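# Close tip box TB4 lid and latch it

## Task

Close the lid of tip box TB4 and push down on its front edge until it latches fully; the lid must stay shut on its own after the robot lets go, the box must end standing flat on the base plate (it is loose there), and the gripper must release and move away at the end.

## Robot and tools

Robot: two arms, left_arm and right_arm, mounted on one upright column behind the near edge of the table. left_arm is the robot's own left, on the +y side; image sides do not tell you which arm is which. Each arm has 7 revolute joints plus a gripper whose two fingers are driven together by one command number. With the gripper closed the fingertips make one flat face, useful for pressing.

Frame: all reported poses use one scene frame. Origin at table-top height (z = 0), 0.07 m behind the middle of the table's near edge; +x points out over the table, +z up, +y toward left_arm. The robot faces roughly +x, perhaps rotated slightly about the column. Arm root links sit at left (-0.001, +0.031, +0.407) and right (-0.008, -0.031, +0.407) m, both with quat_wxyz (+0.998, 0, 0, -0.060). Gripper frame: +z runs along the fingers toward the tips, y is the closing direction. end_effector_position is the point midway between the closed pads, just under 1 cm behind the tips; closing pushes the tips about 17 mm further along +z. Printed hand positions can be off, more so at long reach.

execute_actions: argument actions is a list holding one action, one wait, or nothing. An empty list (LOOK) only returns the state. An action is {"rows": [...], "steps": n}, n from 1 to 15 (default 15), each step 1/30 s. Each row is applied for one step; if rows are fewer than steps the last row repeats. Every row has exactly 16 numbers covering both arms: left_arm's 7 joint targets then its opening, then right_arm's 7 joint targets then its opening, even if only one arm moves. Joint numbers are absolute target angles in radians, same order and meaning as the Joint positions line; they are not offsets. Column order per arm: shoulder pitch, shoulder roll, upper arm roll, elbow, forearm roll, wrist pitch, wrist yaw. Ranges: shoulder pitch -1.396 to 2.000 (left) and -1.300 to 2.000 (right); shoulder roll -0.175 to 2.000; upper arm roll -1.571 to 1.571; elbow 0.000 to 2.443; forearm roll -1.571 to 1.571; wrist pitch -0.785 to 0.785; wrist yaw -1.571 to 1.571. Real ends may differ by up to 0.017 rad. A target beyond an end by more than 0.017 and further out than the current angle gets the call refused (nothing is sent). Targets past the real end are clipped there, reported as "joint sent to its limit" (possibly about an earlier action). Opening is a unitless absolute value from -1 (closed) to +1 (fully open, 0.145 m pad gap); a full close needs about 0.5 s. Equal joint values on both arms produce mirror-image poses. A wait is {"steps": n} with n up to 300, counted from the last result, reply time included. Optional pictures (boolean) toggles images; by default they come every time.

Motion limits: per step, each joint's target is held within a lead of its measured angle (shoulder pitch 0.0738, shoulder roll 0.0684, upper arm roll 0.113, elbow 0.119, forearm roll 0.403, wrist pitch and yaw 0.414 rad), and targets that would move the gripper over 70 mm from where it is get scaled back. Far targets therefore take several calls. Between calls the arms keep heading to the last row's target until they have nearly stopped or a step is HELD; after that, only a new action pushes further.

Result lines: the state line gives each gripper's end_effector_position (m) and end_effector_quat_wxyz. Joint positions and Joint velocities list per arm the 7 joints (rad, rad/s) and then the pad gap (m, m/s). grip_measured is the measured opening on the command scale; to hold something, command an opening well below it (further below means a harder squeeze, roughly 10 N per pad max; fast closes can squeeze harder). "joint command not followed" means a clearance check altered or blocked joint targets on some steps, while the rest of the row still ran. HELD marks steps where your row, wholly or partly, was not sent. MOTOR HOT warns at 85 °C; at 100 °C an OVER-TEMPERATURE FAULT stops that arm until it cools, so avoid long holding or pressing under load.

zoom_image: camera (cam_high, cam_left_wrist or cam_right_wrist) and region [x0, y0, x1, y1] in pixels of that camera's latest image, origin top-left, at most 504 by 504. All images are 504x504. Camera calibrations are given as K and T_world_to_cam in the scene frame; they may be a few degrees and millimetres off.

read_manual: optional section "licences"; returns URDF licence text only.

finished_scene: scene (integer 1 or 2) ends the current scene irreversibly and grades it; its result gives the next scene's task. Answering without a tool call ends everything.

Typical order: look, approach the lid with one arm, swing it shut, press the front edge down with the closed fingertip face until it latches, then open away from the box and retract, and confirm in images that the lid stays shut and the box is flat before finishing.

Avoid: knocking anything off the table (ends the scene), tipping or shoving the loose box, slamming or very hard pushes, collisions between the arms, and dropping things. Brief outside tugs or pushes on objects may happen. Smooth, quick motion with little effort is better.

Each tool is called as name([rows], argument=value, ...), one row to a line, values as JSON.

## Session

execute_actions(actions=[])

Scene clock: 0.00 s of 6000.00 s.
left_arm: end_effector_position=(+0.3082, +0.4694, +0.2940) grip_measured=+1.00 end_effector_quat_wxyz=(+0.043, +0.723, -0.028, +0.689) | right_arm: end_effector_position=(+0.0787, +0.0851, +0.3411) grip_measured=+1.00 end_effector_quat_wxyz=(-0.574, -0.121, +0.718, +0.373)
Joint positions: left_arm=[-0.265  0.911  0.924  1.086  0.715  0.172  0.923  0.145] | right_arm=[ 1.048  0.022 -1.256  1.568  0.895 -0.474  1.472  0.145]
Joint velocities: left_arm=[ 0.055 -0.011 -0.007  0.012  0.051 -0.037  0.007 -0.   ] | right_arm=[-0.011 -0.055 -0.017 -0.007 -0.007 -0.037  0.037 -0.   ]

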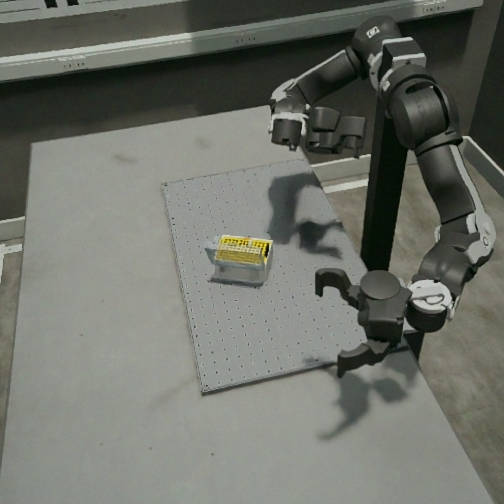

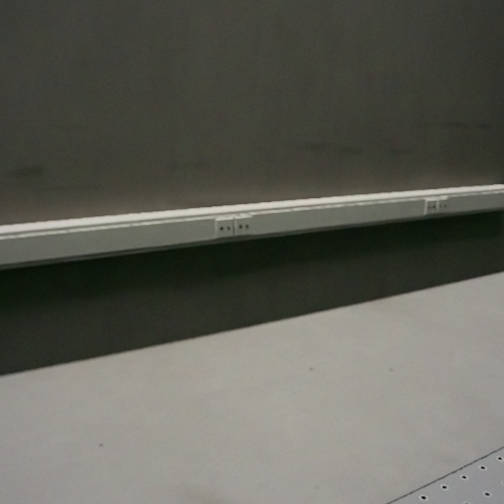

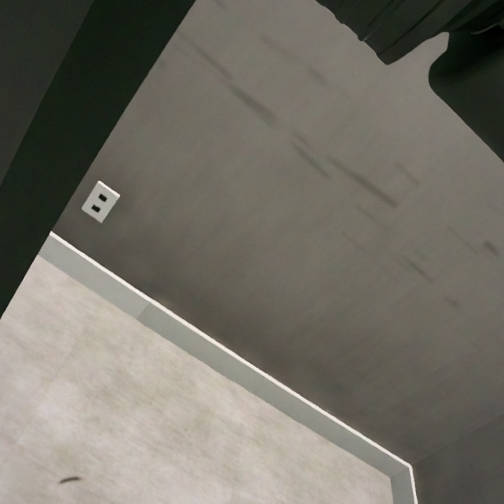

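zoom_image(camera="cam_high", region=[190, 215, 290, 305])

Region (190, 215, 290, 305) of cam_high's 504x504 image, scaled by 5.040, with more detail than that image has; it fills the top 454 rows of this view, and the rest is white.

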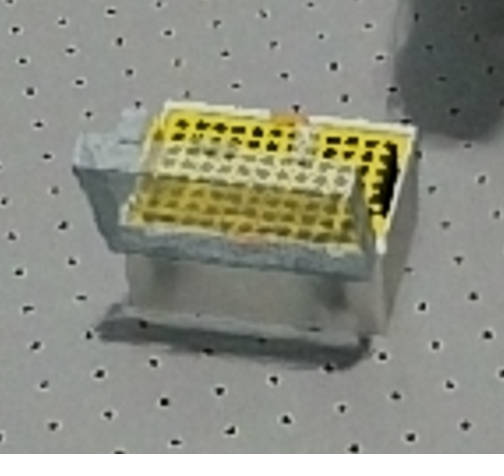

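execute_actions([
  {"rows": [[0,0,0.42,1.95,1.56,0,-1.146,-1, 0.3,0.3,0.3,1.6,0,0,0,1]], "steps": 15},
], pictures=false)

execute_actions([
  {"steps": 30},
])

Scene clock: 104.37 s of 6000.00 s.
left_arm: end_effector_position=(+0.3166, +0.2458, +0.1487) grip_measured=-1.00 end_effector_quat_wxyz=(+0.227, +0.547, +0.742, +0.316) | right_arm: end_effector_position=(+0.3626, -0.3465, +0.3387) grip_measured=+1.00 end_effector_quat_wxyz=(+0.232, +0.569, -0.037, +0.788)
Joint positions: left_arm=[-0.009 -0.006  0.42   1.941  1.559 -0.001 -1.132  0.   ] | right_arm=[ 0.293  0.295  0.235  1.587 -0.     0.009  0.006  0.145]
Joint velocities: left_arm=[ 0.187 -1.33  -0.198  0.051  0.095 -0.022 -0.374 -0.001] | right_arm=[ 0.56   0.121  2.532  0.237  0.022 -0.022 -0.432 -0.   ]
Steps of this call (steps 1 to 90: nothing new was sent; then 100.87 s passed at rest; steps 91 to 105: all 15 steps of this action). Readings (joint positions):
91: left_arm=[-0.224 0.876 0.882 1.132 0.801 0.103 0.823] | right_arm=[0.996 0.044 -1.180 1.599 0.801 -0.389 1.390]
92: left_arm=[-0.153 0.810 0.786 1.227 0.950 0.054 0.682] | right_arm=[0.925 0.092 -1.074 1.627 0.668 -0.246 1.245]
94: left_arm=[-0.023 0.677 0.593 1.422 1.312 0.014 0.331] | right_arm=[0.797 0.196 -0.877 1.603 0.308 -0.069 0.883]
98: left_arm=[-0.008 0.412 0.404 1.832 1.543 0.013 -0.396] | right_arm=[0.525 0.310 -0.458 1.589 0.018 0.002 0.177]
105: the state above

Scene clock: 105.37 s of 6000.00 s.
left_arm: end_effector_position=(+0.3184, +0.2466, +0.1541) grip_measured=-1.00 end_effector_quat_wxyz=(+0.229, +0.546, +0.740, +0.320) | right_arm: end_effector_position=(+0.3494, -0.3688, +0.3526) grip_measured=+1.00 end_effector_quat_wxyz=(+0.256, +0.549, -0.062, +0.793)
Joint positions: left_arm=[ 0.001 -0.     0.42   1.951  1.56   0.001 -1.142  0.   ] | right_arm=[0.299 0.301 0.302 1.598 0.001 0.001 0.    0.145]
Joint velocities: left_arm=[-0.011 -0.033 -0.017 -0.002 -0.051 -0.007 -0.051 -0.   ] | right_arm=[ 0.011 -0.011 -0.002 -0.017 -0.037 -0.081 -0.051 -0.   ]
Steps of this call (steps 1 to 30: the robot went on to your last target). Readings (joint positions):
1: left_arm=[-0.006 -0.023 0.408 1.941 1.566 0.001 -1.141] | right_arm=[0.310 0.307 0.307 1.597 0.000 0.006 -0.002]
2: left_arm=[-0.002 -0.011 0.408 1.943 1.567 0.003 -1.142] | right_arm=[0.313 0.328 0.327 1.606 0.001 0.001 -0.014]
4: left_arm=[0.001 0.008 0.425 1.951 1.560 0.001 -1.142] | right_arm=[0.308 0.303 0.305 1.606 0.001 -0.001 -0.012]
8: left_arm=[0.001 -0.000 0.420 1.951 1.560 0.001 -1.142] | right_arm=[0.296 0.300 0.299 1.598 0.001 0.001 0.000]
30: the state above
All arms were judged still, so your last target was given up. Only a new action makes them travel on or press farther. Fingers that are still opening or closing keep moving.
camera_calibration (this result's frames):
cam_left_wrist: T_world_to_cam=[[0.352187, 0.0893352, 0.931656, -0.287494], [0.0513588, -0.995779, 0.076069, 0.228686], [0.934519, 0.0210582, -0.355289, -0.186016], [0, 0, 0, 1]] pos_world=[0.263342, 0.257321, 0.18436]
cam_right_wrist: T_world_to_cam=[[-0.111566, -0.925339, 0.362355, -0.425839], [0.0546559, -0.369793, -0.927505, 0.184558], [0.992253, -0.0836732, 0.0918316, -0.354005], [0, 0, 0, 1]] pos_world=[0.293666, -0.355418, 0.357992]

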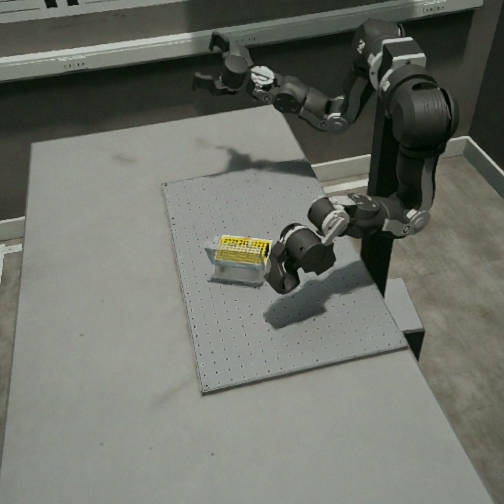

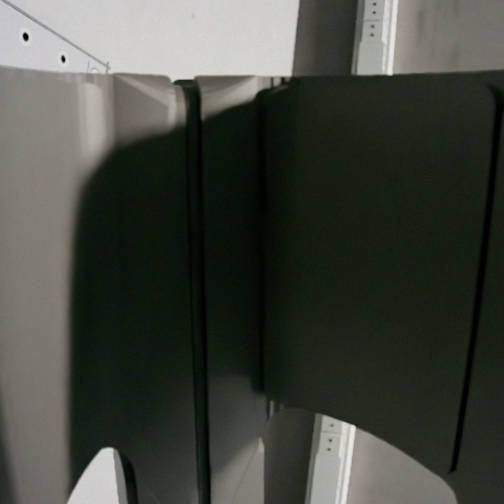

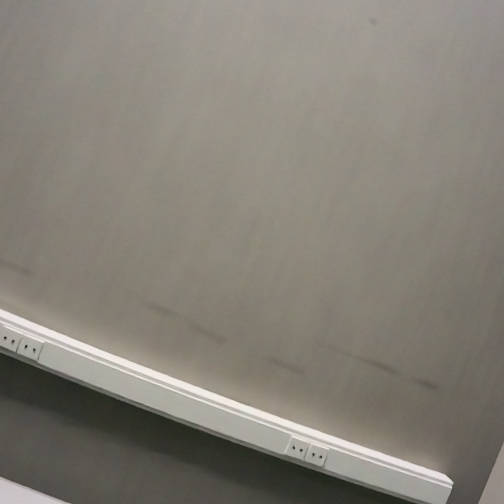

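execute_actions([
  {"rows": [[0,0,0.41,1.94,1.56,0,-1.146,-1, 0.27,0.29,0.31,1.61,-0.02,0,0.13,1],[0,0,0.40,1.93,1.56,0,-1.146,-1, 0.24,0.28,0.32,1.62,-0.04,0,0.27,1],[0,0,0.39,1.925,1.56,0,-1.146,-1, 0.21,0.27,0.33,1.63,-0.06,0,0.4,1],[0,0,0.38,1.92,1.56,0,-1.146,-1, 0.18,0.26,0.34,1.64,-0.08,0,0.54,1],[0,0,0.37,1.91,1.56,0,-1.146,-1, 0.15,0.25,0.35,1.65,-0.1,0,0.67,1],[0,0,0.36,1.90,1.56,0,-1.146,-1, 0.12,0.24,0.36,1.66,-0.12,0,0.81,1],[0,0,0.35,1.895,1.56,0,-1.146,-1, 0.09,0.23,0.37,1.67,-0.14,0,0.94,1],[0,0,0.34,1.89,1.56,0,-1.146,-1, 0.06,0.22,0.38,1.68,-0.16,0,1.08,1],[0,0,0.33,1.88,1.56,0,-1.146,-1, 0.03,0.21,0.39,1.69,-0.18,0,1.21,1],[0,0,0.32,1.875,1.56,0,-1.146,-1, 0,0.2,0.4,1.7,-0.2,0,1.35,1]], "steps": 15},
])

Scene clock: 132.93 s of 6000.00 s.
left_arm: end_effector_position=(+0.3233, +0.2144, +0.1307) grip_measured=-1.00 end_effector_quat_wxyz=(+0.224, +0.592, +0.722, +0.281) | right_arm: end_effector_position=(+0.2722, -0.1886, +0.1836) grip_measured=+1.00 end_effector_quat_wxyz=(-0.132, +0.697, +0.411, +0.572)
Joint positions: left_arm=[ 0.001 -0.001  0.319  1.877  1.56   0.001 -1.142  0.   ] | right_arm=[ 0.005  0.2    0.398  1.699 -0.199  0.     1.337  0.145]
Joint velocities: left_arm=[-0.077 -0.033 -0.017 -0.007  0.007 -0.007 -0.066 -0.   ] | right_arm=[-0.077  0.011  0.027  0.066  0.007  0.051  0.081  0.   ]
Steps of this call (steps 1 to 90: nothing new was sent; then 24.07 s passed at rest; steps 91 to 105: all 15 steps of this action). Readings (joint positions):
91: left_arm=[0.001 0.001 0.416 1.948 1.559 0.001 -1.142] | right_arm=[0.289 0.298 0.309 1.606 -0.007 0.000 0.048]
92: left_arm=[0.001 0.002 0.406 1.940 1.559 0.001 -1.142] | right_arm=[0.258 0.289 0.321 1.623 -0.020 -0.001 0.138]
94: left_arm=[0.001 0.001 0.382 1.924 1.559 0.001 -1.142] | right_arm=[0.181 0.262 0.337 1.634 -0.056 -0.002 0.374]
98: left_arm=[0.001 0.001 0.344 1.894 1.559 0.001 -1.142] | right_arm=[0.065 0.222 0.376 1.675 -0.136 0.000 0.907]
105: the state above
camera_calibration (this result's frames):
cam_left_wrist: T_world_to_cam=[[0.425541, 0.0674425, 0.902422, -0.279753], [-0.0439176, -0.994505, 0.0950338, 0.226193], [0.903873, -0.080073, -0.420241, -0.158141], [0, 0, 0, 1]] pos_world=[0.27192, 0.231154, 0.164502]
cam_right_wrist: T_world_to_cam=[[0.938691, -0.295268, 0.177976, -0.339592], [-0.0392161, -0.604331, -0.795768, 0.0557443], [0.342521, 0.740001, -0.578859, 0.208518], [0, 0, 0, 1]] pos_world=[0.249536, -0.220886, 0.225501]

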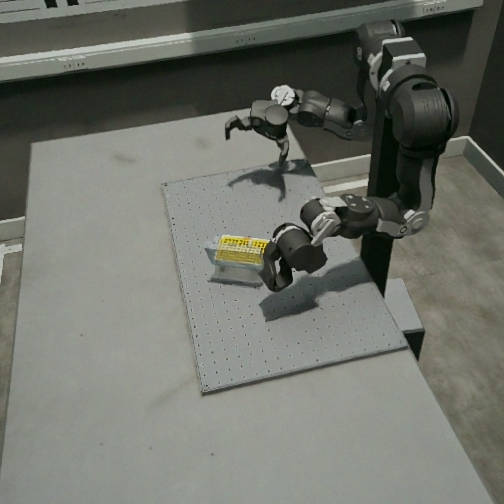

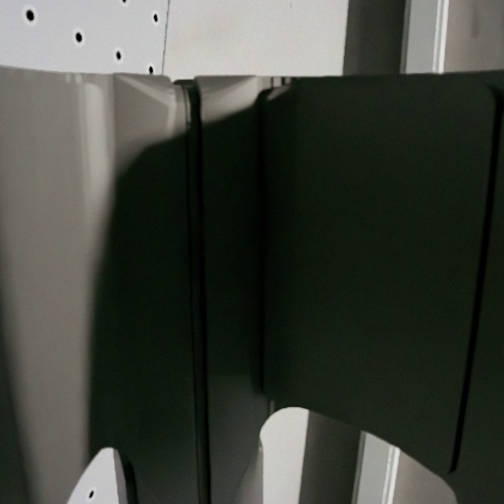

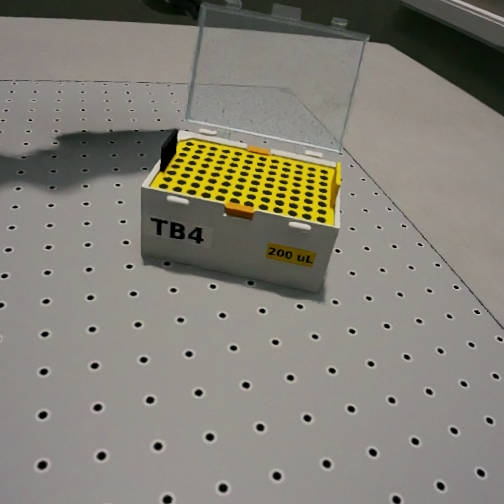

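execute_actions([
  {"rows": [[0,0,0.305,1.875,1.56,0,-1.146,-1, 0,0.2,0.4,1.7,-0.18,0,1.35,1],[0,0,0.29,1.875,1.56,0,-1.146,-1, 0,0.2,0.4,1.7,-0.16,0,1.35,1],[0,0,0.275,1.875,1.56,0,-1.146,-1, 0,0.2,0.4,1.7,-0.14,0,1.35,1],[0,0,0.26,1.875,1.56,0,-1.146,-1, 0,0.2,0.4,1.7,-0.12,0,1.35,1],[0,0,0.245,1.875,1.56,0,-1.146,-1, 0,0.2,0.4,1.7,-0.1,0,1.35,1],[0,0,0.23,1.875,1.56,0,-1.146,-1, 0,0.2,0.4,1.7,-0.08,0,1.35,1],[0,0,0.215,1.875,1.56,0,-1.146,-1, 0,0.2,0.4,1.7,-0.06,0,1.35,1],[0,0,0.2,1.875,1.56,0,-1.146,-1, 0,0.2,0.4,1.7,-0.04,0,1.35,1],[0,0,0.185,1.875,1.56,0,-1.146,-1, 0,0.2,0.4,1.7,-0.02,0,1.35,1],[0,0,0.17,1.875,1.56,0,-1.146,-1, 0,0.2,0.4,1.7,0,0,1.35,1],[0,0,0.155,1.875,1.56,0,-1.146,-1, 0,0.2,0.4,1.7,0,0,1.35,1],[0,0,0.14,1.875,1.56,0,-1.146,-1, 0,0.2,0.4,1.7,0,0,1.35,1],[0,0,0.13,1.875,1.56,0,-1.146,-1, 0,0.2,0.4,1.7,0,0,1.35,1],[0,0,0.12,1.875,1.56,0,-1.146,-1, 0,0.2,0.4,1.7,0,0,1.35,1]], "steps": 15},
])

Scene clock: 151.70 s of 6000.00 s.
left_arm: end_effector_position=(+0.3294, +0.1517, +0.1306) grip_measured=-1.00 end_effector_quat_wxyz=(+0.251, +0.660, +0.659, +0.257) | right_arm: end_effector_position=(+0.2691, -0.1767, +0.2111) grip_measured=+1.00 end_effector_quat_wxyz=(-0.187, +0.649, +0.382, +0.630)
Joint positions: left_arm=[ 0.001 -0.001  0.119  1.877  1.56  -0.    -1.142  0.   ] | right_arm=[ 0.     0.2    0.398  1.699 -0.003  0.     1.345  0.145]
Joint velocities: left_arm=[-0.011 -0.055  0.012  0.002 -0.095  0.037 -0.022 -0.   ] | right_arm=[-0.033  0.011  0.002 -0.002  0.007  0.066 -0.066  0.   ]
Steps of this call (steps 1 to 15: the robot went on to your last target; steps 16 to 90: nothing new was sent; then 15.27 s passed at rest; steps 91 to 105: all 15 steps of this action). Readings (joint positions):
91: left_arm=[0.001 0.001 0.313 1.877 1.559 0.000 -1.142] | right_arm=[0.000 0.200 0.398 1.699 -0.193 0.000 1.344]
92: left_arm=[0.001 0.002 0.298 1.877 1.559 -0.000 -1.142] | right_arm=[0.000 0.200 0.398 1.699 -0.180 0.000 1.344]
94: left_arm=[0.001 0.001 0.262 1.877 1.559 -0.000 -1.142] | right_arm=[0.000 0.200 0.398 1.699 -0.144 0.000 1.344]
98: left_arm=[0.001 0.001 0.204 1.877 1.560 -0.000 -1.142] | right_arm=[0.000 0.200 0.398 1.699 -0.066 0.000 1.345]
105: the state above
camera_calibration (this result's frames):
cam_left_wrist: T_world_to_cam=[[0.4307, -0.017733, 0.902321, -0.266802], [-0.23979, -0.966119, 0.0954711, 0.224282], [0.870056, -0.257487, -0.42036, -0.130618], [0, 0, 0, 1]] pos_world=[0.282338, 0.17832, 0.164422]
cam_right_wrist: T_world_to_cam=[[0.936472, -0.283469, 0.206554, -0.341471], [0.0559934, -0.460526, -0.885878, 0.103499], [0.346243, 0.841166, -0.415397, 0.199077], [0, 0, 0, 1]] pos_world=[0.245054, -0.216589, 0.244915]

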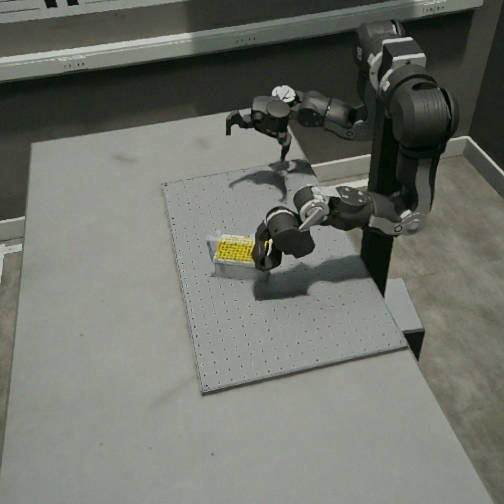

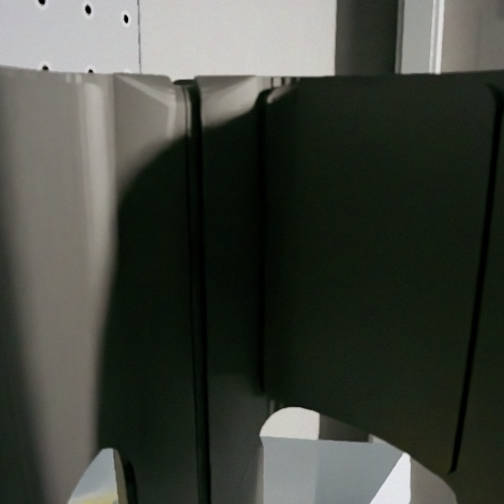

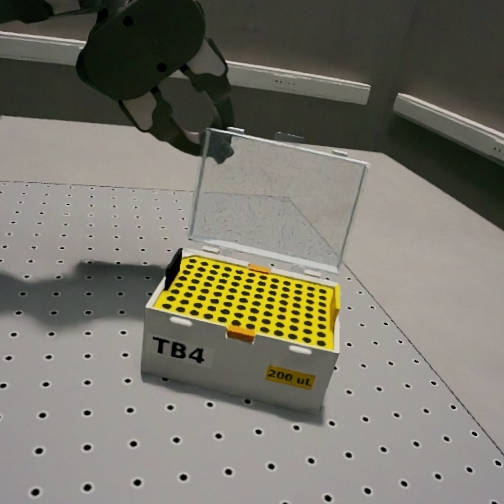

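zoom_image(camera="cam_high", region=[190, 215, 290, 305])

Region (190, 215, 290, 305) of cam_high's 504x504 image, scaled by 5.040, with more detail than that image has; it fills the top 454 rows of this view, and the rest is white.

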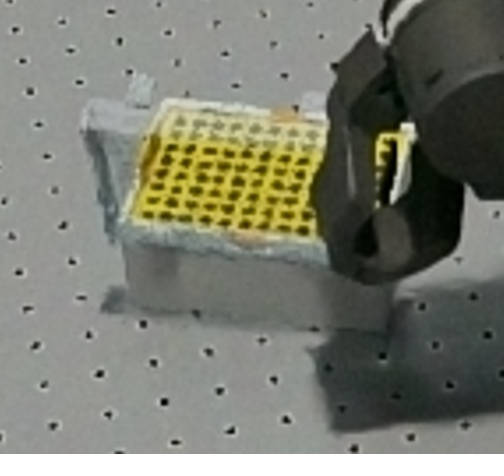

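execute_actions([
  {"rows": [[0,0,0.113,1.872,1.56,0,-1.139,-1, 0,0.2,0.4,1.7,0,0,1.35,1],[0,0,0.106,1.869,1.56,0,-1.132,-1, 0,0.2,0.4,1.7,0,0,1.35,1],[0,0,0.099,1.866,1.56,0,-1.125,-1, 0,0.2,0.4,1.7,0,0,1.35,1],[0,0,0.092,1.863,1.56,0,-1.118,-1, 0,0.2,0.4,1.7,0,0,1.35,1],[0,0,0.085,1.86,1.56,0,-1.111,-1, 0,0.2,0.4,1.7,0,0,1.35,1],[0,0,0.078,1.857,1.56,0,-1.104,-1, 0,0.2,0.4,1.7,0,0,1.35,1],[0,0,0.071,1.854,1.56,0,-1.097,-1, 0,0.2,0.4,1.7,0,0,1.35,1],[0,0,0.064,1.851,1.56,0,-1.09,-1, 0,0.2,0.4,1.7,0,0,1.35,1],[0,0,0.057,1.848,1.56,0,-1.083,-1, 0,0.2,0.4,1.7,0,0,1.35,1],[0,0,0.05,1.845,1.56,0,-1.076,-1, 0,0.2,0.4,1.7,0,0,1.35,1],[0,0,0.043,1.842,1.56,0,-1.069,-1, 0,0.2,0.4,1.7,0,0,1.35,1],[0,0,0.036,1.839,1.56,0,-1.062,-1, 0,0.2,0.4,1.7,0,0,1.35,1],[0,0,0.029,1.836,1.56,0,-1.055,-1, 0,0.2,0.4,1.7,0,0,1.35,1],[0,0,0.022,1.833,1.56,0,-1.05,-1, 0,0.2,0.4,1.7,0,0,1.35,1],[0,0,0.015,1.83,1.56,0,-1.05,-1, 0,0.2,0.4,1.7,0,0,1.35,1]], "steps": 15},
])

Scene clock: 190.20 s of 6000.00 s.
left_arm: end_effector_position=(+0.3353, +0.1198, +0.1269) grip_measured=-1.00 end_effector_quat_wxyz=(+0.277, +0.687, +0.619, +0.258) | right_arm: end_effector_position=(+0.2691, -0.1767, +0.2111) grip_measured=+1.00 end_effector_quat_wxyz=(-0.187, +0.649, +0.382, +0.630)
Joint positions: left_arm=[ 0.001  0.001  0.018  1.836  1.559 -0.    -1.059  0.   ] | right_arm=[ 0.     0.2    0.398  1.699 -0.003  0.     1.345  0.145]
Joint velocities: left_arm=[-0.055 -0.099 -0.164 -0.09   0.037  0.051  0.11   0.   ] | right_arm=[ 0.033 -0.077  0.002 -0.012 -0.022 -0.051 -0.037 -0.   ]
Steps of this call (steps 1 to 15: the robot went on to your last target; steps 16 to 90: nothing new was sent; then 35.00 s passed at rest; steps 91 to 105: all 15 steps of this action). Readings (joint positions):
91: left_arm=[0.001 -0.000 0.117 1.877 1.560 -0.000 -1.142] | right_arm=[0.000 0.200 0.398 1.699 -0.003 0.000 1.345]
92: left_arm=[0.001 0.001 0.111 1.876 1.560 -0.000 -1.140] | right_arm=[0.000 0.200 0.398 1.699 -0.003 0.000 1.345]
94: left_arm=[0.001 0.001 0.095 1.869 1.559 -0.000 -1.130] | right_arm=[0.000 0.200 0.398 1.699 -0.003 0.000 1.345]
98: left_arm=[0.001 0.001 0.068 1.857 1.560 -0.000 -1.104] | right_arm=[0.000 0.200 0.398 1.699 -0.003 0.000 1.345]
105: the state above
camera_calibration (this result's frames):
cam_left_wrist: T_world_to_cam=[[0.387933, -0.0598859, 0.91974, -0.249425], [-0.33999, -0.936812, 0.0824054, 0.226918], [0.856688, -0.344671, -0.38378, -0.135247], [0, 0, 0, 1]] pos_world=[0.289775, 0.151027, 0.158802]
cam_right_wrist: T_world_to_cam=[[0.936458, -0.283465, 0.206624, -0.341484], [0.0561839, -0.460229, -0.886021, 0.103589], [0.34625, 0.84133, -0.415059, 0.199045], [0, 0, 0, 1]] pos_world=[0.245046, -0.216586, 0.244956]

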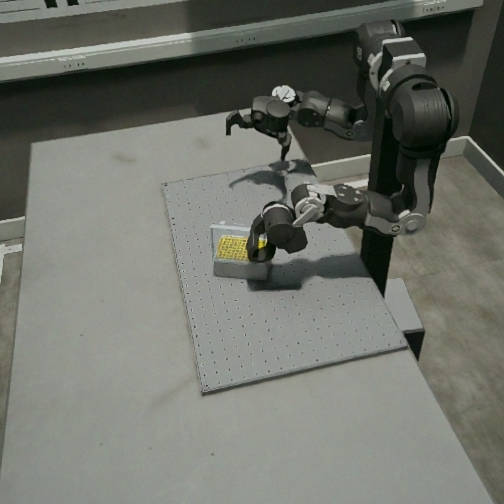

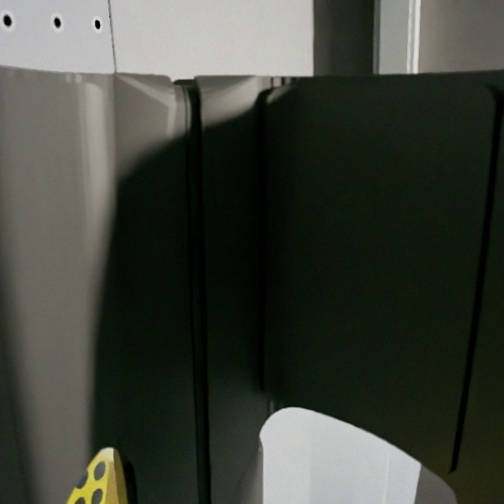

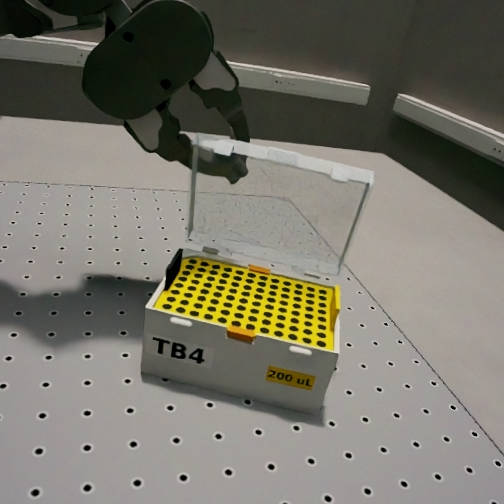

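Lid is near vertical. Continue slowly.

execute_actions([
  {"rows": [[0,0,0.010,1.83,1.56,0,-1.05,-1, 0,0.2,0.4,1.7,0,0,1.35,1],[0,0,0.005,1.83,1.56,0,-1.05,-1, 0,0.2,0.4,1.7,0,0,1.35,1],[0,0,0.0,1.83,1.56,0,-1.05,-1, 0,0.2,0.4,1.7,0,0,1.35,1],[0,0,-0.005,1.83,1.56,0,-1.05,-1, 0,0.2,0.4,1.7,0,0,1.35,1],[0,0,-0.01,1.83,1.56,0,-1.05,-1, 0,0.2,0.4,1.7,0,0,1.35,1],[0,0,-0.015,1.83,1.56,0,-1.05,-1, 0,0.2,0.4,1.7,0,0,1.35,1],[0,0,-0.02,1.83,1.56,0,-1.05,-1, 0,0.2,0.4,1.7,0,0,1.35,1],[0,0,-0.025,1.83,1.56,0,-1.05,-1, 0,0.2,0.4,1.7,0,0,1.35,1],[0,0,-0.03,1.83,1.56,0,-1.05,-1, 0,0.2,0.4,1.7,0,0,1.35,1],[0,0,-0.035,1.83,1.56,0,-1.05,-1, 0,0.2,0.4,1.7,0,0,1.35,1],[0,0,-0.04,1.83,1.56,0,-1.05,-1, 0,0.2,0.4,1.7,0,0,1.35,1],[0,0,-0.045,1.83,1.56,0,-1.05,-1, 0,0.2,0.4,1.7,0,0,1.35,1],[0,0,-0.05,1.83,1.56,0,-1.05,-1, 0,0.2,0.4,1.7,0,0,1.35,1],[0,0,-0.055,1.83,1.56,0,-1.05,-1, 0,0.2,0.4,1.7,0,0,1.35,1],[0,0,-0.06,1.83,1.56,0,-1.05,-1, 0,0.2,0.4,1.7,0,0,1.35,1]], "steps": 15},
], pictures=false)

execute_actions([
  {"steps": 20},
])

Scene clock: 204.83 s of 6000.00 s.
left_arm: end_effector_position=(+0.3322, +0.0955, +0.1267) grip_measured=-1.00 end_effector_quat_wxyz=(+0.288, +0.710, +0.593, +0.248) | right_arm: end_effector_position=(+0.2691, -0.1767, +0.2112) grip_measured=+1.00 end_effector_quat_wxyz=(-0.188, +0.649, +0.382, +0.630)
Joint positions: left_arm=[ 0.001  0.    -0.057  1.834  1.56  -0.    -1.056  0.   ] | right_arm=[ 0.     0.2    0.398  1.699 -0.002  0.     1.345  0.145]
Joint velocities: left_arm=[-0.055  0.011 -0.125  0.002  0.037 -0.022 -0.051 -0.   ] | right_arm=[-0.033  0.011  0.007  0.017  0.007 -0.037  0.066  0.   ]
Steps of this call (steps 1 to 15: the robot went on to your last target; steps 16 to 90: nothing new was sent; then 11.13 s passed at rest; steps 91 to 105: all 15 steps of this action). Readings (joint positions):
91: left_arm=[0.001 -0.000 0.013 1.834 1.560 -0.000 -1.056] | right_arm=[0.000 0.200 0.398 1.699 -0.002 0.000 1.345]
92: left_arm=[0.001 0.000 0.010 1.834 1.560 -0.000 -1.056] | right_arm=[0.000 0.200 0.398 1.699 -0.002 0.000 1.345]
94: left_arm=[0.001 0.000 -0.003 1.834 1.560 -0.000 -1.056] | right_arm=[0.000 0.200 0.398 1.699 -0.002 0.000 1.345]
98: left_arm=[0.001 0.000 -0.022 1.834 1.560 -0.000 -1.056] | right_arm=[0.000 0.200 0.398 1.699 -0.002 0.000 1.345]
105: the state above

Scene clock: 205.50 s of 6000.00 s.
left_arm: end_effector_position=(+0.3320, +0.0945, +0.1267) grip_measured=-1.00 end_effector_quat_wxyz=(+0.288, +0.711, +0.592, +0.247) | right_arm: end_effector_position=(+0.2691, -0.1767, +0.2112) grip_measured=+1.00 end_effector_quat_wxyz=(-0.188, +0.649, +0.382, +0.630)
Joint positions: left_arm=[ 0.001 -0.    -0.06   1.834  1.56  -0.    -1.056  0.   ] | right_arm=[ 0.     0.2    0.398  1.699 -0.002  0.     1.345  0.145]
Joint velocities: left_arm=[ 0.121 -0.055  0.002 -0.002  0.022 -0.022  0.022 -0.   ] | right_arm=[-0.011 -0.033 -0.007 -0.007 -0.037  0.007  0.007 -0.   ]
Steps of this call (steps 1 to 15: the robot went on to your last target; steps 16 to 20: nothing new was sent). Readings (joint positions):
1: left_arm=[0.001 -0.000 -0.060 1.834 1.560 -0.000 -1.056] | right_arm=[0.000 0.200 0.398 1.699 -0.002 0.000 1.345]
2: left_arm=[0.001 -0.000 -0.060 1.834 1.560 -0.000 -1.056] | right_arm=[0.000 0.200 0.398 1.699 -0.002 0.000 1.345]
4: left_arm=[0.001 -0.000 -0.060 1.834 1.560 -0.000 -1.056] | right_arm=[0.000 0.200 0.398 1.699 -0.002 0.000 1.345]
8: left_arm=[0.001 -0.000 -0.060 1.834 1.560 -0.000 -1.056] | right_arm=[0.000 0.200 0.398 1.699 -0.002 0.000 1.345]
20: the state above
All arms were judged still, so your last target was given up. Only a new action makes them travel on or press farther. Fingers that are still opening or closing keep moving.
camera_calibration (this result's frames):
cam_left_wrist: T_world_to_cam=[[0.380934, -0.0884005, 0.920366, -0.244521], [-0.41211, -0.907307, 0.0834238, 0.223191], [0.82768, -0.411071, -0.382055, -0.125535], [0, 0, 0, 1]] pos_world=[0.289028, 0.129283, 0.158468]
cam_right_wrist: T_world_to_cam=[[0.936444, -0.283461, 0.206694, -0.341497], [0.0563744, -0.459932, -0.886163, 0.10368], [0.346258, 0.841494, -0.414721, 0.199012], [0, 0, 0, 1]] pos_world=[0.245038, -0.216583, 0.244997]

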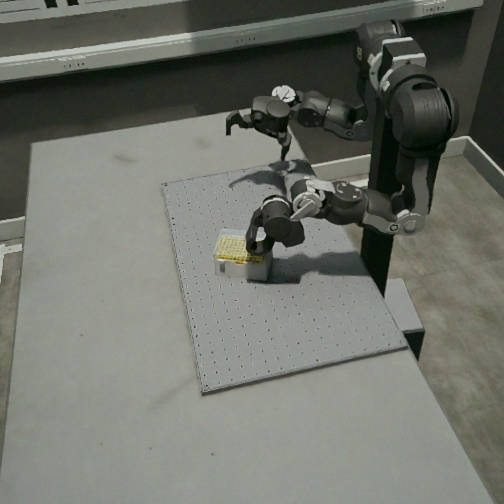

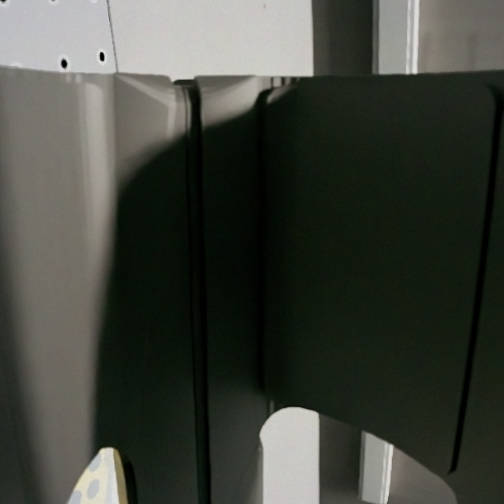

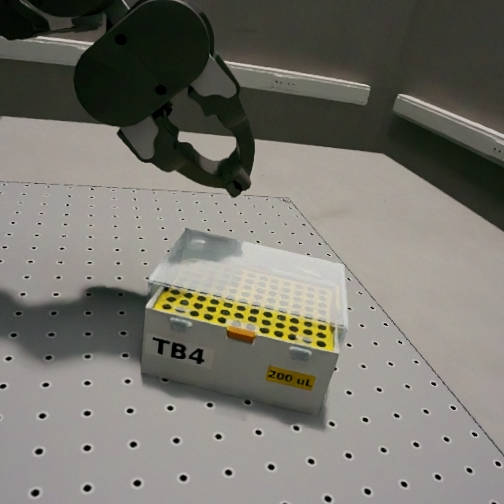

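zoom_image(camera="cam_high", region=[190, 190, 310, 298])

Region (190, 190, 310, 298) of cam_high's 504x504 image, scaled by 4.200, with more detail than that image has; it fills the top 454 rows of this view, and the rest is white.

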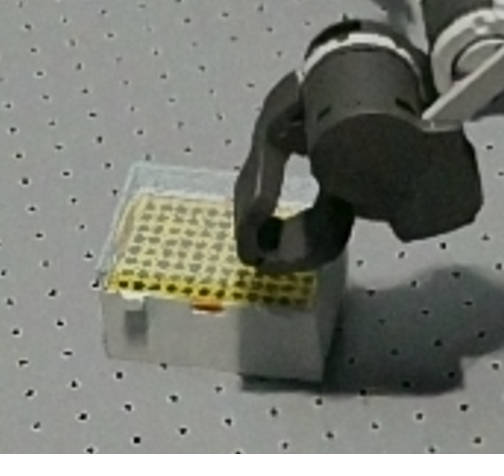

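execute_actions([
  {"rows": [[0.01,-0.003,-0.068,1.825,1.56,0,-1.064,-1, 0,0.2,0.4,1.7,0,0,1.35,1],[0.03,-0.01,-0.085,1.815,1.56,0,-1.092,-1, 0,0.2,0.4,1.7,0,0,1.35,1],[0.055,-0.018,-0.105,1.802,1.56,0,-1.127,-1, 0,0.2,0.4,1.7,0,0,1.35,1],[0.08,-0.026,-0.126,1.79,1.56,0,-1.162,-1, 0,0.2,0.4,1.7,0,0,1.35,1],[0.105,-0.035,-0.147,1.777,1.56,0,-1.197,-1, 0,0.2,0.4,1.7,0,0,1.35,1],[0.13,-0.043,-0.167,1.764,1.56,0,-1.232,-1, 0,0.2,0.4,1.7,0,0,1.35,1],[0.155,-0.051,-0.188,1.751,1.56,0,-1.267,-1, 0,0.2,0.4,1.7,0,0,1.35,1],[0.18,-0.059,-0.209,1.739,1.56,0,-1.302,-1, 0,0.2,0.4,1.7,0,0,1.35,1],[0.205,-0.067,-0.229,1.726,1.56,0,-1.337,-1, 0,0.2,0.4,1.7,0,0,1.35,1],[0.23,-0.076,-0.25,1.713,1.56,0,-1.372,-1, 0,0.2,0.4,1.7,0,0,1.35,1],[0.255,-0.084,-0.271,1.701,1.56,0,-1.407,-1, 0,0.2,0.4,1.7,0,0,1.35,1],[0.275,-0.09,-0.287,1.691,1.56,0,-1.435,-1, 0,0.2,0.4,1.7,0,0,1.35,1],[0.29,-0.095,-0.3,1.683,1.56,0,-1.456,-1, 0,0.2,0.4,1.7,0,0,1.35,1],[0.3,-0.099,-0.308,1.678,1.56,0,-1.47,-1, 0,0.2,0.4,1.7,0,0,1.35,1]], "steps": 15},
], pictures=false)

execute_actions([
  {"rows": [[0.3,-0.099,-0.308,1.668,1.56,0,-1.465,-1, 0,0.2,0.4,1.7,0,0,1.35,1],[0.3,-0.099,-0.308,1.658,1.56,0,-1.46,-1, 0,0.2,0.4,1.7,0,0,1.35,1],[0.3,-0.099,-0.308,1.648,1.56,0,-1.455,-1, 0,0.2,0.4,1.7,0,0,1.35,1],[0.3,-0.099,-0.308,1.638,1.56,0,-1.45,-1, 0,0.2,0.4,1.7,0,0,1.35,1],[0.3,-0.099,-0.308,1.628,1.56,0,-1.445,-1, 0,0.2,0.4,1.7,0,0,1.35,1],[0.3,-0.099,-0.308,1.618,1.56,0,-1.441,-1, 0,0.2,0.4,1.7,0,0,1.35,1]], "steps": 15},
])

Scene clock: 254.40 s of 6000.00 s.
left_arm: end_effector_position=(+0.3313, +0.0002, +0.1505) grip_measured=-1.00 end_effector_quat_wxyz=(+0.231, +0.812, +0.514, +0.150) | right_arm: end_effector_position=(+0.2691, -0.1767, +0.2112) grip_measured=+1.00 end_effector_quat_wxyz=(-0.188, +0.649, +0.382, +0.630)
Joint positions: left_arm=[ 0.305 -0.103 -0.309  1.684  1.562 -0.001 -1.447  0.   ] | right_arm=[ 0.     0.2    0.398  1.699 -0.002  0.     1.345  0.145]
Joint velocities: left_arm=[-0.077 -0.011  0.007 -0.017 -0.022 -0.022 -0.286 -0.   ] | right_arm=[-0.033 -0.033 -0.002 -0.002 -0.037 -0.066 -0.007 -0.   ]
Steps of this call (steps 1 to 90: nothing new was sent; then 45.40 s passed at rest; steps 91 to 105: all 15 steps of this action). Readings (joint positions):
91: left_arm=[0.004 -0.000 -0.062 1.831 1.560 -0.000 -1.057] | right_arm=[0.000 0.200 0.398 1.699 -0.002 0.000 1.345]
92: left_arm=[0.019 -0.002 -0.074 1.821 1.558 -0.001 -1.071] | right_arm=[0.000 0.200 0.398 1.699 -0.002 0.000 1.345]
94: left_arm=[0.077 -0.022 -0.119 1.793 1.557 -0.002 -1.122] | right_arm=[0.000 0.200 0.398 1.699 -0.002 0.000 1.345]
98: left_arm=[0.178 -0.056 -0.204 1.745 1.560 -0.000 -1.252] | right_arm=[0.000 0.200 0.398 1.699 -0.002 0.000 1.345]
105: the state above

Scene clock: 254.90 s of 6000.00 s.
left_arm: end_effector_position=(+0.3272, +0.0030, +0.1306) grip_measured=-1.00 end_effector_quat_wxyz=(+0.203, +0.820, +0.519, +0.133) | right_arm: end_effector_position=(+0.2691, -0.1767, +0.2112) grip_measured=+1.00 end_effector_quat_wxyz=(-0.188, +0.649, +0.382, +0.630)
Joint positions: left_arm=[ 0.301 -0.1   -0.309  1.619  1.561 -0.001 -1.447  0.   ] | right_arm=[ 0.     0.2    0.398  1.699 -0.002  0.     1.345  0.145]
Joint velocities: left_arm=[-0.033 -0.033 -0.002 -0.002 -0.007  0.037  0.022 -0.   ] | right_arm=[ 0.011 -0.033  0.007  0.017  0.022 -0.051 -0.022  0.   ]
Steps of this call (steps 1 to 15: all 15 steps of this action). Readings (joint positions):
1: left_arm=[0.305 -0.102 -0.309 1.678 1.561 -0.001 -1.453] | right_arm=[0.000 0.200 0.398 1.699 -0.002 0.000 1.345]
2: left_arm=[0.304 -0.101 -0.309 1.666 1.561 -0.001 -1.454] | right_arm=[0.000 0.200 0.398 1.699 -0.002 0.000 1.345]
4: left_arm=[0.302 -0.101 -0.309 1.644 1.561 -0.001 -1.454] | right_arm=[0.000 0.200 0.398 1.699 -0.002 0.000 1.345]
8: left_arm=[0.301 -0.100 -0.309 1.619 1.561 -0.001 -1.448] | right_arm=[0.000 0.200 0.398 1.699 -0.002 0.000 1.345]
15: the state above
camera_calibration (this result's frames):
cam_left_wrist: T_world_to_cam=[[0.568925, -0.287113, 0.770643, -0.295679], [-0.601312, -0.784492, 0.151644, 0.19041], [0.561024, -0.549671, -0.618962, -0.0390518], [0, 0, 0, 1]] pos_world=[0.304624, 0.0430161, 0.174816]
cam_right_wrist: T_world_to_cam=[[0.936444, -0.283461, 0.206694, -0.341497], [0.0563744, -0.459932, -0.886163, 0.10368], [0.346258, 0.841494, -0.414721, 0.199012], [0, 0, 0, 1]] pos_world=[0.245038, -0.216583, 0.244997]

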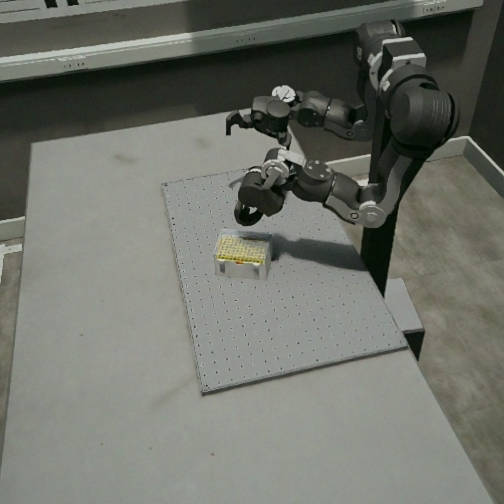

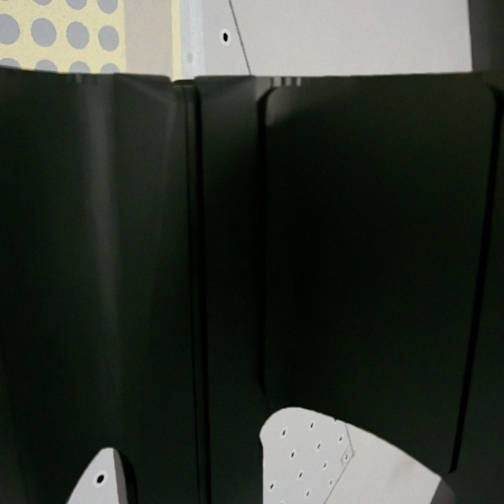

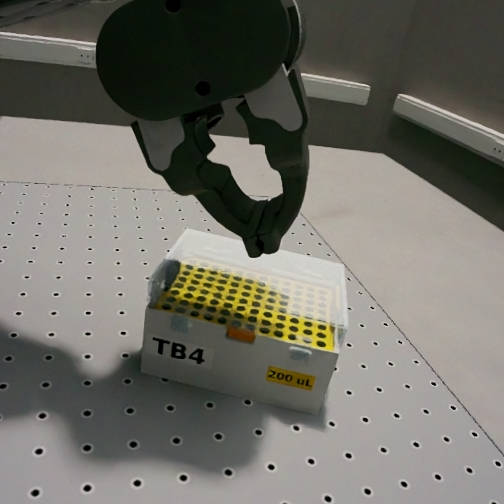

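zoom_image(camera="cam_high", region=[200, 190, 300, 285])

zoom_image(camera="cam_right_wrist", region=[130, 170, 370, 400])

Region (200, 190, 300, 285) of cam_high's 504x504 image, scaled by 5.040, with more detail than that image has; it fills the top 479 rows of this view, and the rest is white.

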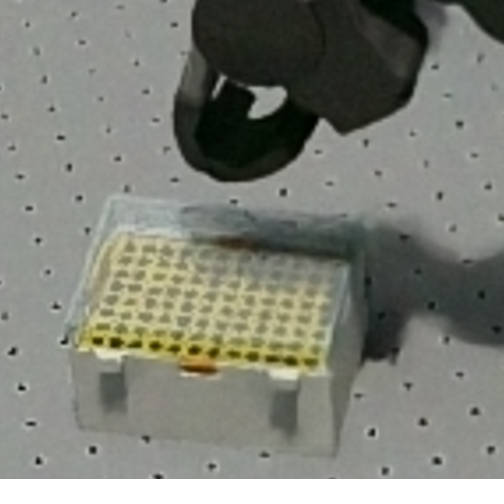

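Region (130, 170, 370, 400) of cam_right_wrist's 504x504 image, scaled by 2.100, with more detail than that image has; it fills the top 483 rows of this view, and the rest is white.

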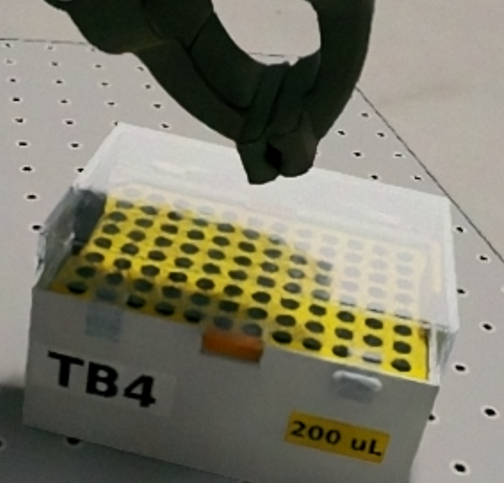

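execute_actions([
  {"rows": [[0.3,-0.099,-0.302,1.612,1.56,0,-1.438,-1, 0,0.2,0.4,1.7,0,0,1.35,1],[0.3,-0.099,-0.296,1.606,1.56,0,-1.435,-1, 0,0.2,0.4,1.7,0,0,1.35,1],[0.3,-0.099,-0.29,1.6,1.56,0,-1.432,-1, 0,0.2,0.4,1.7,0,0,1.35,1],[0.3,-0.099,-0.284,1.594,1.56,0,-1.429,-1, 0,0.2,0.4,1.7,0,0,1.35,1],[0.3,-0.099,-0.278,1.588,1.56,0,-1.426,-1, 0,0.2,0.4,1.7,0,0,1.35,1],[0.3,-0.099,-0.272,1.582,1.56,0,-1.423,-1, 0,0.2,0.4,1.7,0,0,1.35,1],[0.3,-0.099,-0.266,1.576,1.56,0,-1.42,-1, 0,0.2,0.4,1.7,0,0,1.35,1],[0.3,-0.099,-0.26,1.57,1.56,0,-1.417,-1, 0,0.2,0.4,1.7,0,0,1.35,1],[0.3,-0.099,-0.254,1.564,1.56,0,-1.414,-1, 0,0.2,0.4,1.7,0,0,1.35,1],[0.3,-0.099,-0.248,1.558,1.56,0,-1.411,-1, 0,0.2,0.4,1.7,0,0,1.35,1],[0.3,-0.099,-0.242,1.552,1.56,0,-1.408,-1, 0,0.2,0.4,1.7,0,0,1.35,1],[0.3,-0.099,-0.238,1.546,1.56,0,-1.405,-1, 0,0.2,0.4,1.7,0,0,1.35,1]], "steps": 15},
])

zoom_image(camera="cam_high", region=[200, 190, 300, 285])

zoom_image(camera="cam_right_wrist", region=[130, 170, 370, 400])

Scene clock: 287.30 s of 6000.00 s.
left_arm: end_effector_position=(+0.3339, +0.0191, +0.1133) grip_measured=-1.00 end_effector_quat_wxyz=(+0.189, +0.804, +0.550, +0.122) | right_arm: end_effector_position=(+0.2691, -0.1767, +0.2112) grip_measured=+1.00 end_effector_quat_wxyz=(-0.188, +0.649, +0.382, +0.630)
Joint positions: left_arm=[ 0.301 -0.099 -0.238  1.549  1.56  -0.001 -1.411  0.   ] | right_arm=[ 0.     0.2    0.398  1.699 -0.002  0.     1.345  0.145]
Joint velocities: left_arm=[-0.011  0.033  0.002 -0.002 -0.051 -0.022  0.037 -0.   ] | right_arm=[ 0.055  0.033 -0.002 -0.012 -0.051 -0.037 -0.11  -0.   ]
Steps of this call (steps 1 to 15: the robot went on to your last target; steps 16 to 90: nothing new was sent; then 28.90 s passed at rest; steps 91 to 105: all 15 steps of this action). Readings (joint positions):
91: left_arm=[0.301 -0.101 -0.307 1.618 1.561 -0.001 -1.445] | right_arm=[0.000 0.200 0.398 1.699 -0.002 0.000 1.345]
92: left_arm=[0.301 -0.101 -0.301 1.614 1.561 -0.001 -1.442] | right_arm=[0.000 0.200 0.398 1.699 -0.002 0.000 1.345]
94: left_arm=[0.301 -0.100 -0.286 1.599 1.561 -0.001 -1.437] | right_arm=[0.000 0.200 0.398 1.699 -0.002 0.000 1.345]
98: left_arm=[0.301 -0.100 -0.263 1.576 1.560 -0.001 -1.426] | right_arm=[0.000 0.200 0.398 1.699 -0.002 0.000 1.345]
105: the state above
camera_calibration (this result's frames):
cam_left_wrist: T_world_to_cam=[[0.618034, -0.244261, 0.747242, -0.29609], [-0.540356, -0.822371, 0.178103, 0.187146], [0.571006, -0.513851, -0.640241, -0.046293], [0, 0, 0, 1]] pos_world=[0.310553, 0.057793, 0.158281]
cam_right_wrist: T_world_to_cam=[[0.936444, -0.283461, 0.206694, -0.341497], [0.0563744, -0.459932, -0.886163, 0.10368], [0.346258, 0.841494, -0.414721, 0.199012], [0, 0, 0, 1]] pos_world=[0.245038, -0.216583, 0.244997]

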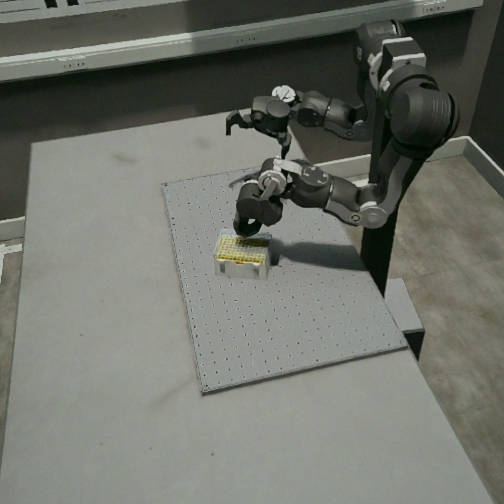

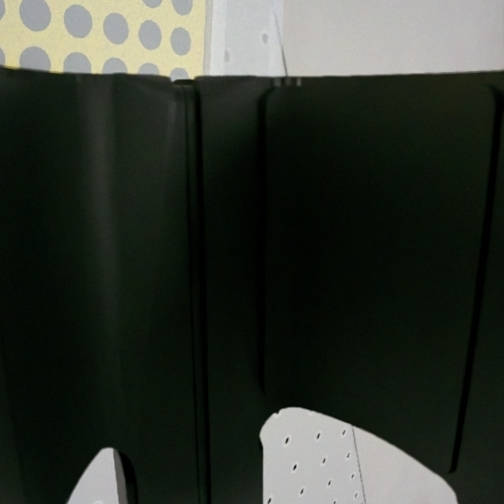

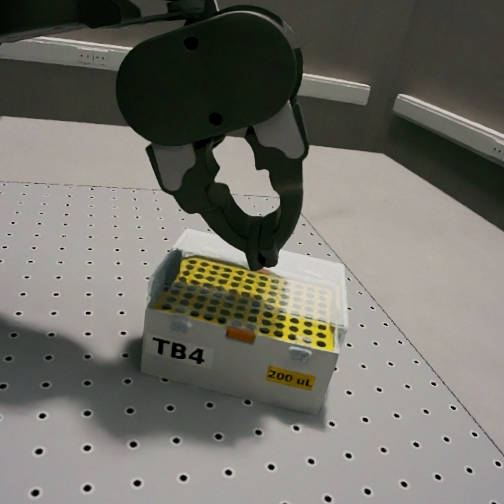

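Region (200, 190, 300, 285) of cam_high's 504x504 image, scaled by 5.040, with more detail than that image has; it fills the top 479 rows of this view, and the rest is white.

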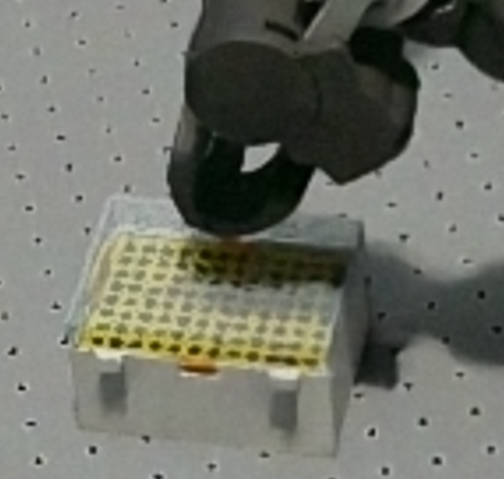

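Region (130, 170, 370, 400) of cam_right_wrist's 504x504 image, scaled by 2.100, with more detail than that image has; it fills the top 483 rows of this view, and the rest is white.

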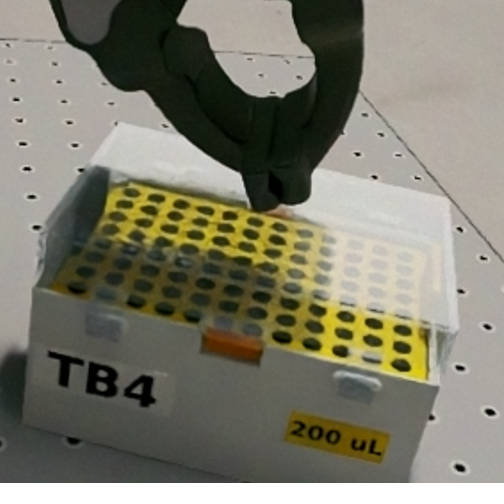

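execute_actions([
  {"rows": [[0.3,-0.099,-0.238,1.54,1.56,0,-1.402,-1, 0,0.2,0.4,1.7,0,0,1.35,1],[0.3,-0.099,-0.238,1.534,1.56,0,-1.399,-1, 0,0.2,0.4,1.7,0,0,1.35,1],[0.3,-0.099,-0.238,1.528,1.56,0,-1.396,-1, 0,0.2,0.4,1.7,0,0,1.35,1],[0.3,-0.099,-0.238,1.522,1.56,0,-1.393,-1, 0,0.2,0.4,1.7,0,0,1.35,1],[0.3,-0.099,-0.238,1.516,1.56,0,-1.39,-1, 0,0.2,0.4,1.7,0,0,1.35,1],[0.3,-0.099,-0.238,1.51,1.56,0,-1.387,-1, 0,0.2,0.4,1.7,0,0,1.35,1],[0.3,-0.099,-0.238,1.504,1.56,0,-1.384,-1, 0,0.2,0.4,1.7,0,0,1.35,1],[0.3,-0.099,-0.238,1.498,1.56,0,-1.381,-1, 0,0.2,0.4,1.7,0,0,1.35,1],[0.3,-0.099,-0.238,1.492,1.56,0,-1.378,-1, 0,0.2,0.4,1.7,0,0,1.35,1],[0.3,-0.099,-0.238,1.486,1.56,0,-1.375,-1, 0,0.2,0.4,1.7,0,0,1.35,1],[0.3,-0.099,-0.238,1.48,1.56,0,-1.372,-1, 0,0.2,0.4,1.7,0,0,1.35,1],[0.3,-0.099,-0.238,1.474,1.56,0,-1.369,-1, 0,0.2,0.4,1.7,0,0,1.35,1],[0.3,-0.099,-0.238,1.468,1.56,0,-1.366,-1, 0,0.2,0.4,1.7,0,0,1.35,1],[0.3,-0.099,-0.238,1.462,1.56,0,-1.363,-1, 0,0.2,0.4,1.7,0,0,1.35,1]], "steps": 15},
])

zoom_image(camera="cam_right_wrist", region=[130, 170, 370, 400])

Scene clock: 309.50 s of 6000.00 s.
left_arm: end_effector_position=(+0.3318, +0.0195, +0.0925) grip_measured=-1.00 end_effector_quat_wxyz=(+0.171, +0.808, +0.552, +0.110) | right_arm: end_effector_position=(+0.2691, -0.1767, +0.2112) grip_measured=+1.00 end_effector_quat_wxyz=(-0.188, +0.649, +0.382, +0.630)
Joint positions: left_arm=[ 0.301 -0.099 -0.238  1.465  1.56  -0.001 -1.371  0.   ] | right_arm=[ 0.     0.2    0.398  1.699 -0.002  0.     1.345  0.145]
Joint velocities: left_arm=[-0.055  0.055 -0.007 -0.032 -0.007 -0.007  0.007 -0.   ] | right_arm=[ 0.055  0.033 -0.007  0.002  0.051 -0.11   0.051 -0.   ]
Steps of this call (steps 1 to 15: the robot went on to your last target; steps 16 to 90: nothing new was sent; then 18.70 s passed at rest; steps 91 to 105: all 15 steps of this action). Readings (joint positions):
91: left_arm=[0.301 -0.099 -0.238 1.547 1.560 -0.001 -1.409] | right_arm=[0.000 0.200 0.398 1.699 -0.002 0.000 1.345]
92: left_arm=[0.301 -0.099 -0.238 1.542 1.560 -0.001 -1.406] | right_arm=[0.000 0.200 0.398 1.699 -0.002 0.000 1.345]
94: left_arm=[0.301 -0.099 -0.238 1.527 1.560 -0.001 -1.402] | right_arm=[0.000 0.200 0.398 1.699 -0.002 0.000 1.345]
98: left_arm=[0.301 -0.099 -0.238 1.504 1.560 -0.001 -1.390] | right_arm=[0.000 0.200 0.398 1.699 -0.002 0.000 1.345]
105: the state above
camera_calibration (this result's frames):
cam_left_wrist: T_world_to_cam=[[0.647793, -0.257069, 0.717133, -0.286035], [-0.533983, -0.824612, 0.186754, 0.187085], [0.543348, -0.503915, -0.671448, -0.046335], [0, 0, 0, 1]] pos_world=[0.310368, 0.0573924, 0.139075]
cam_right_wrist: T_world_to_cam=[[0.936444, -0.283461, 0.206694, -0.341497], [0.0563744, -0.459932, -0.886163, 0.10368], [0.346258, 0.841494, -0.414721, 0.199012], [0, 0, 0, 1]] pos_world=[0.245038, -0.216583, 0.244997]

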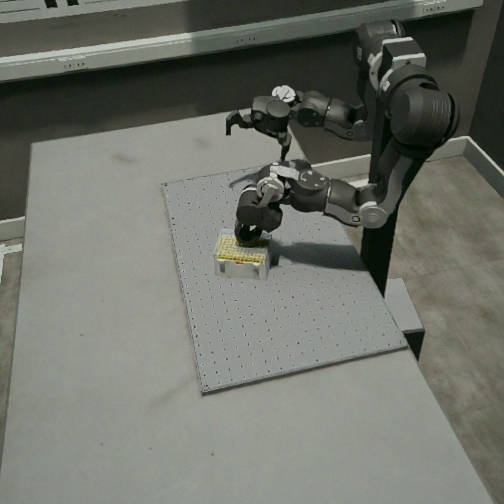

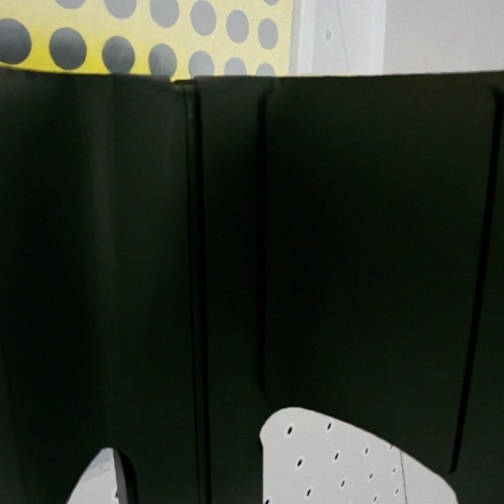

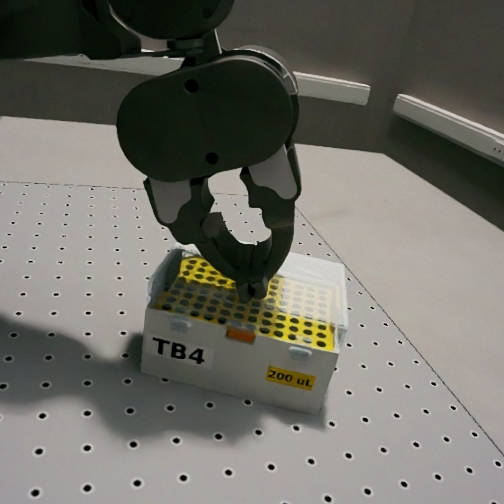

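Region (130, 170, 370, 400) of cam_right_wrist's 504x504 image, scaled by 2.100, with more detail than that image has; it fills the top 483 rows of this view, and the rest is white.

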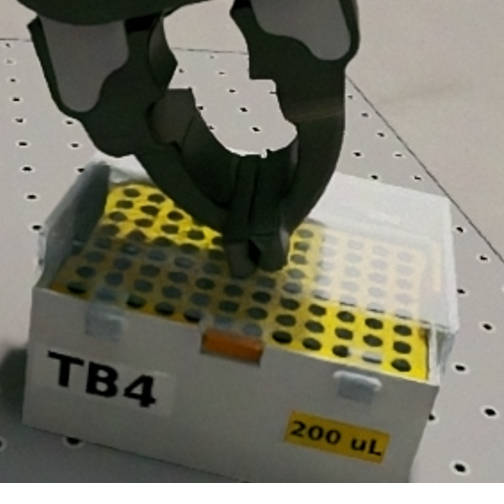

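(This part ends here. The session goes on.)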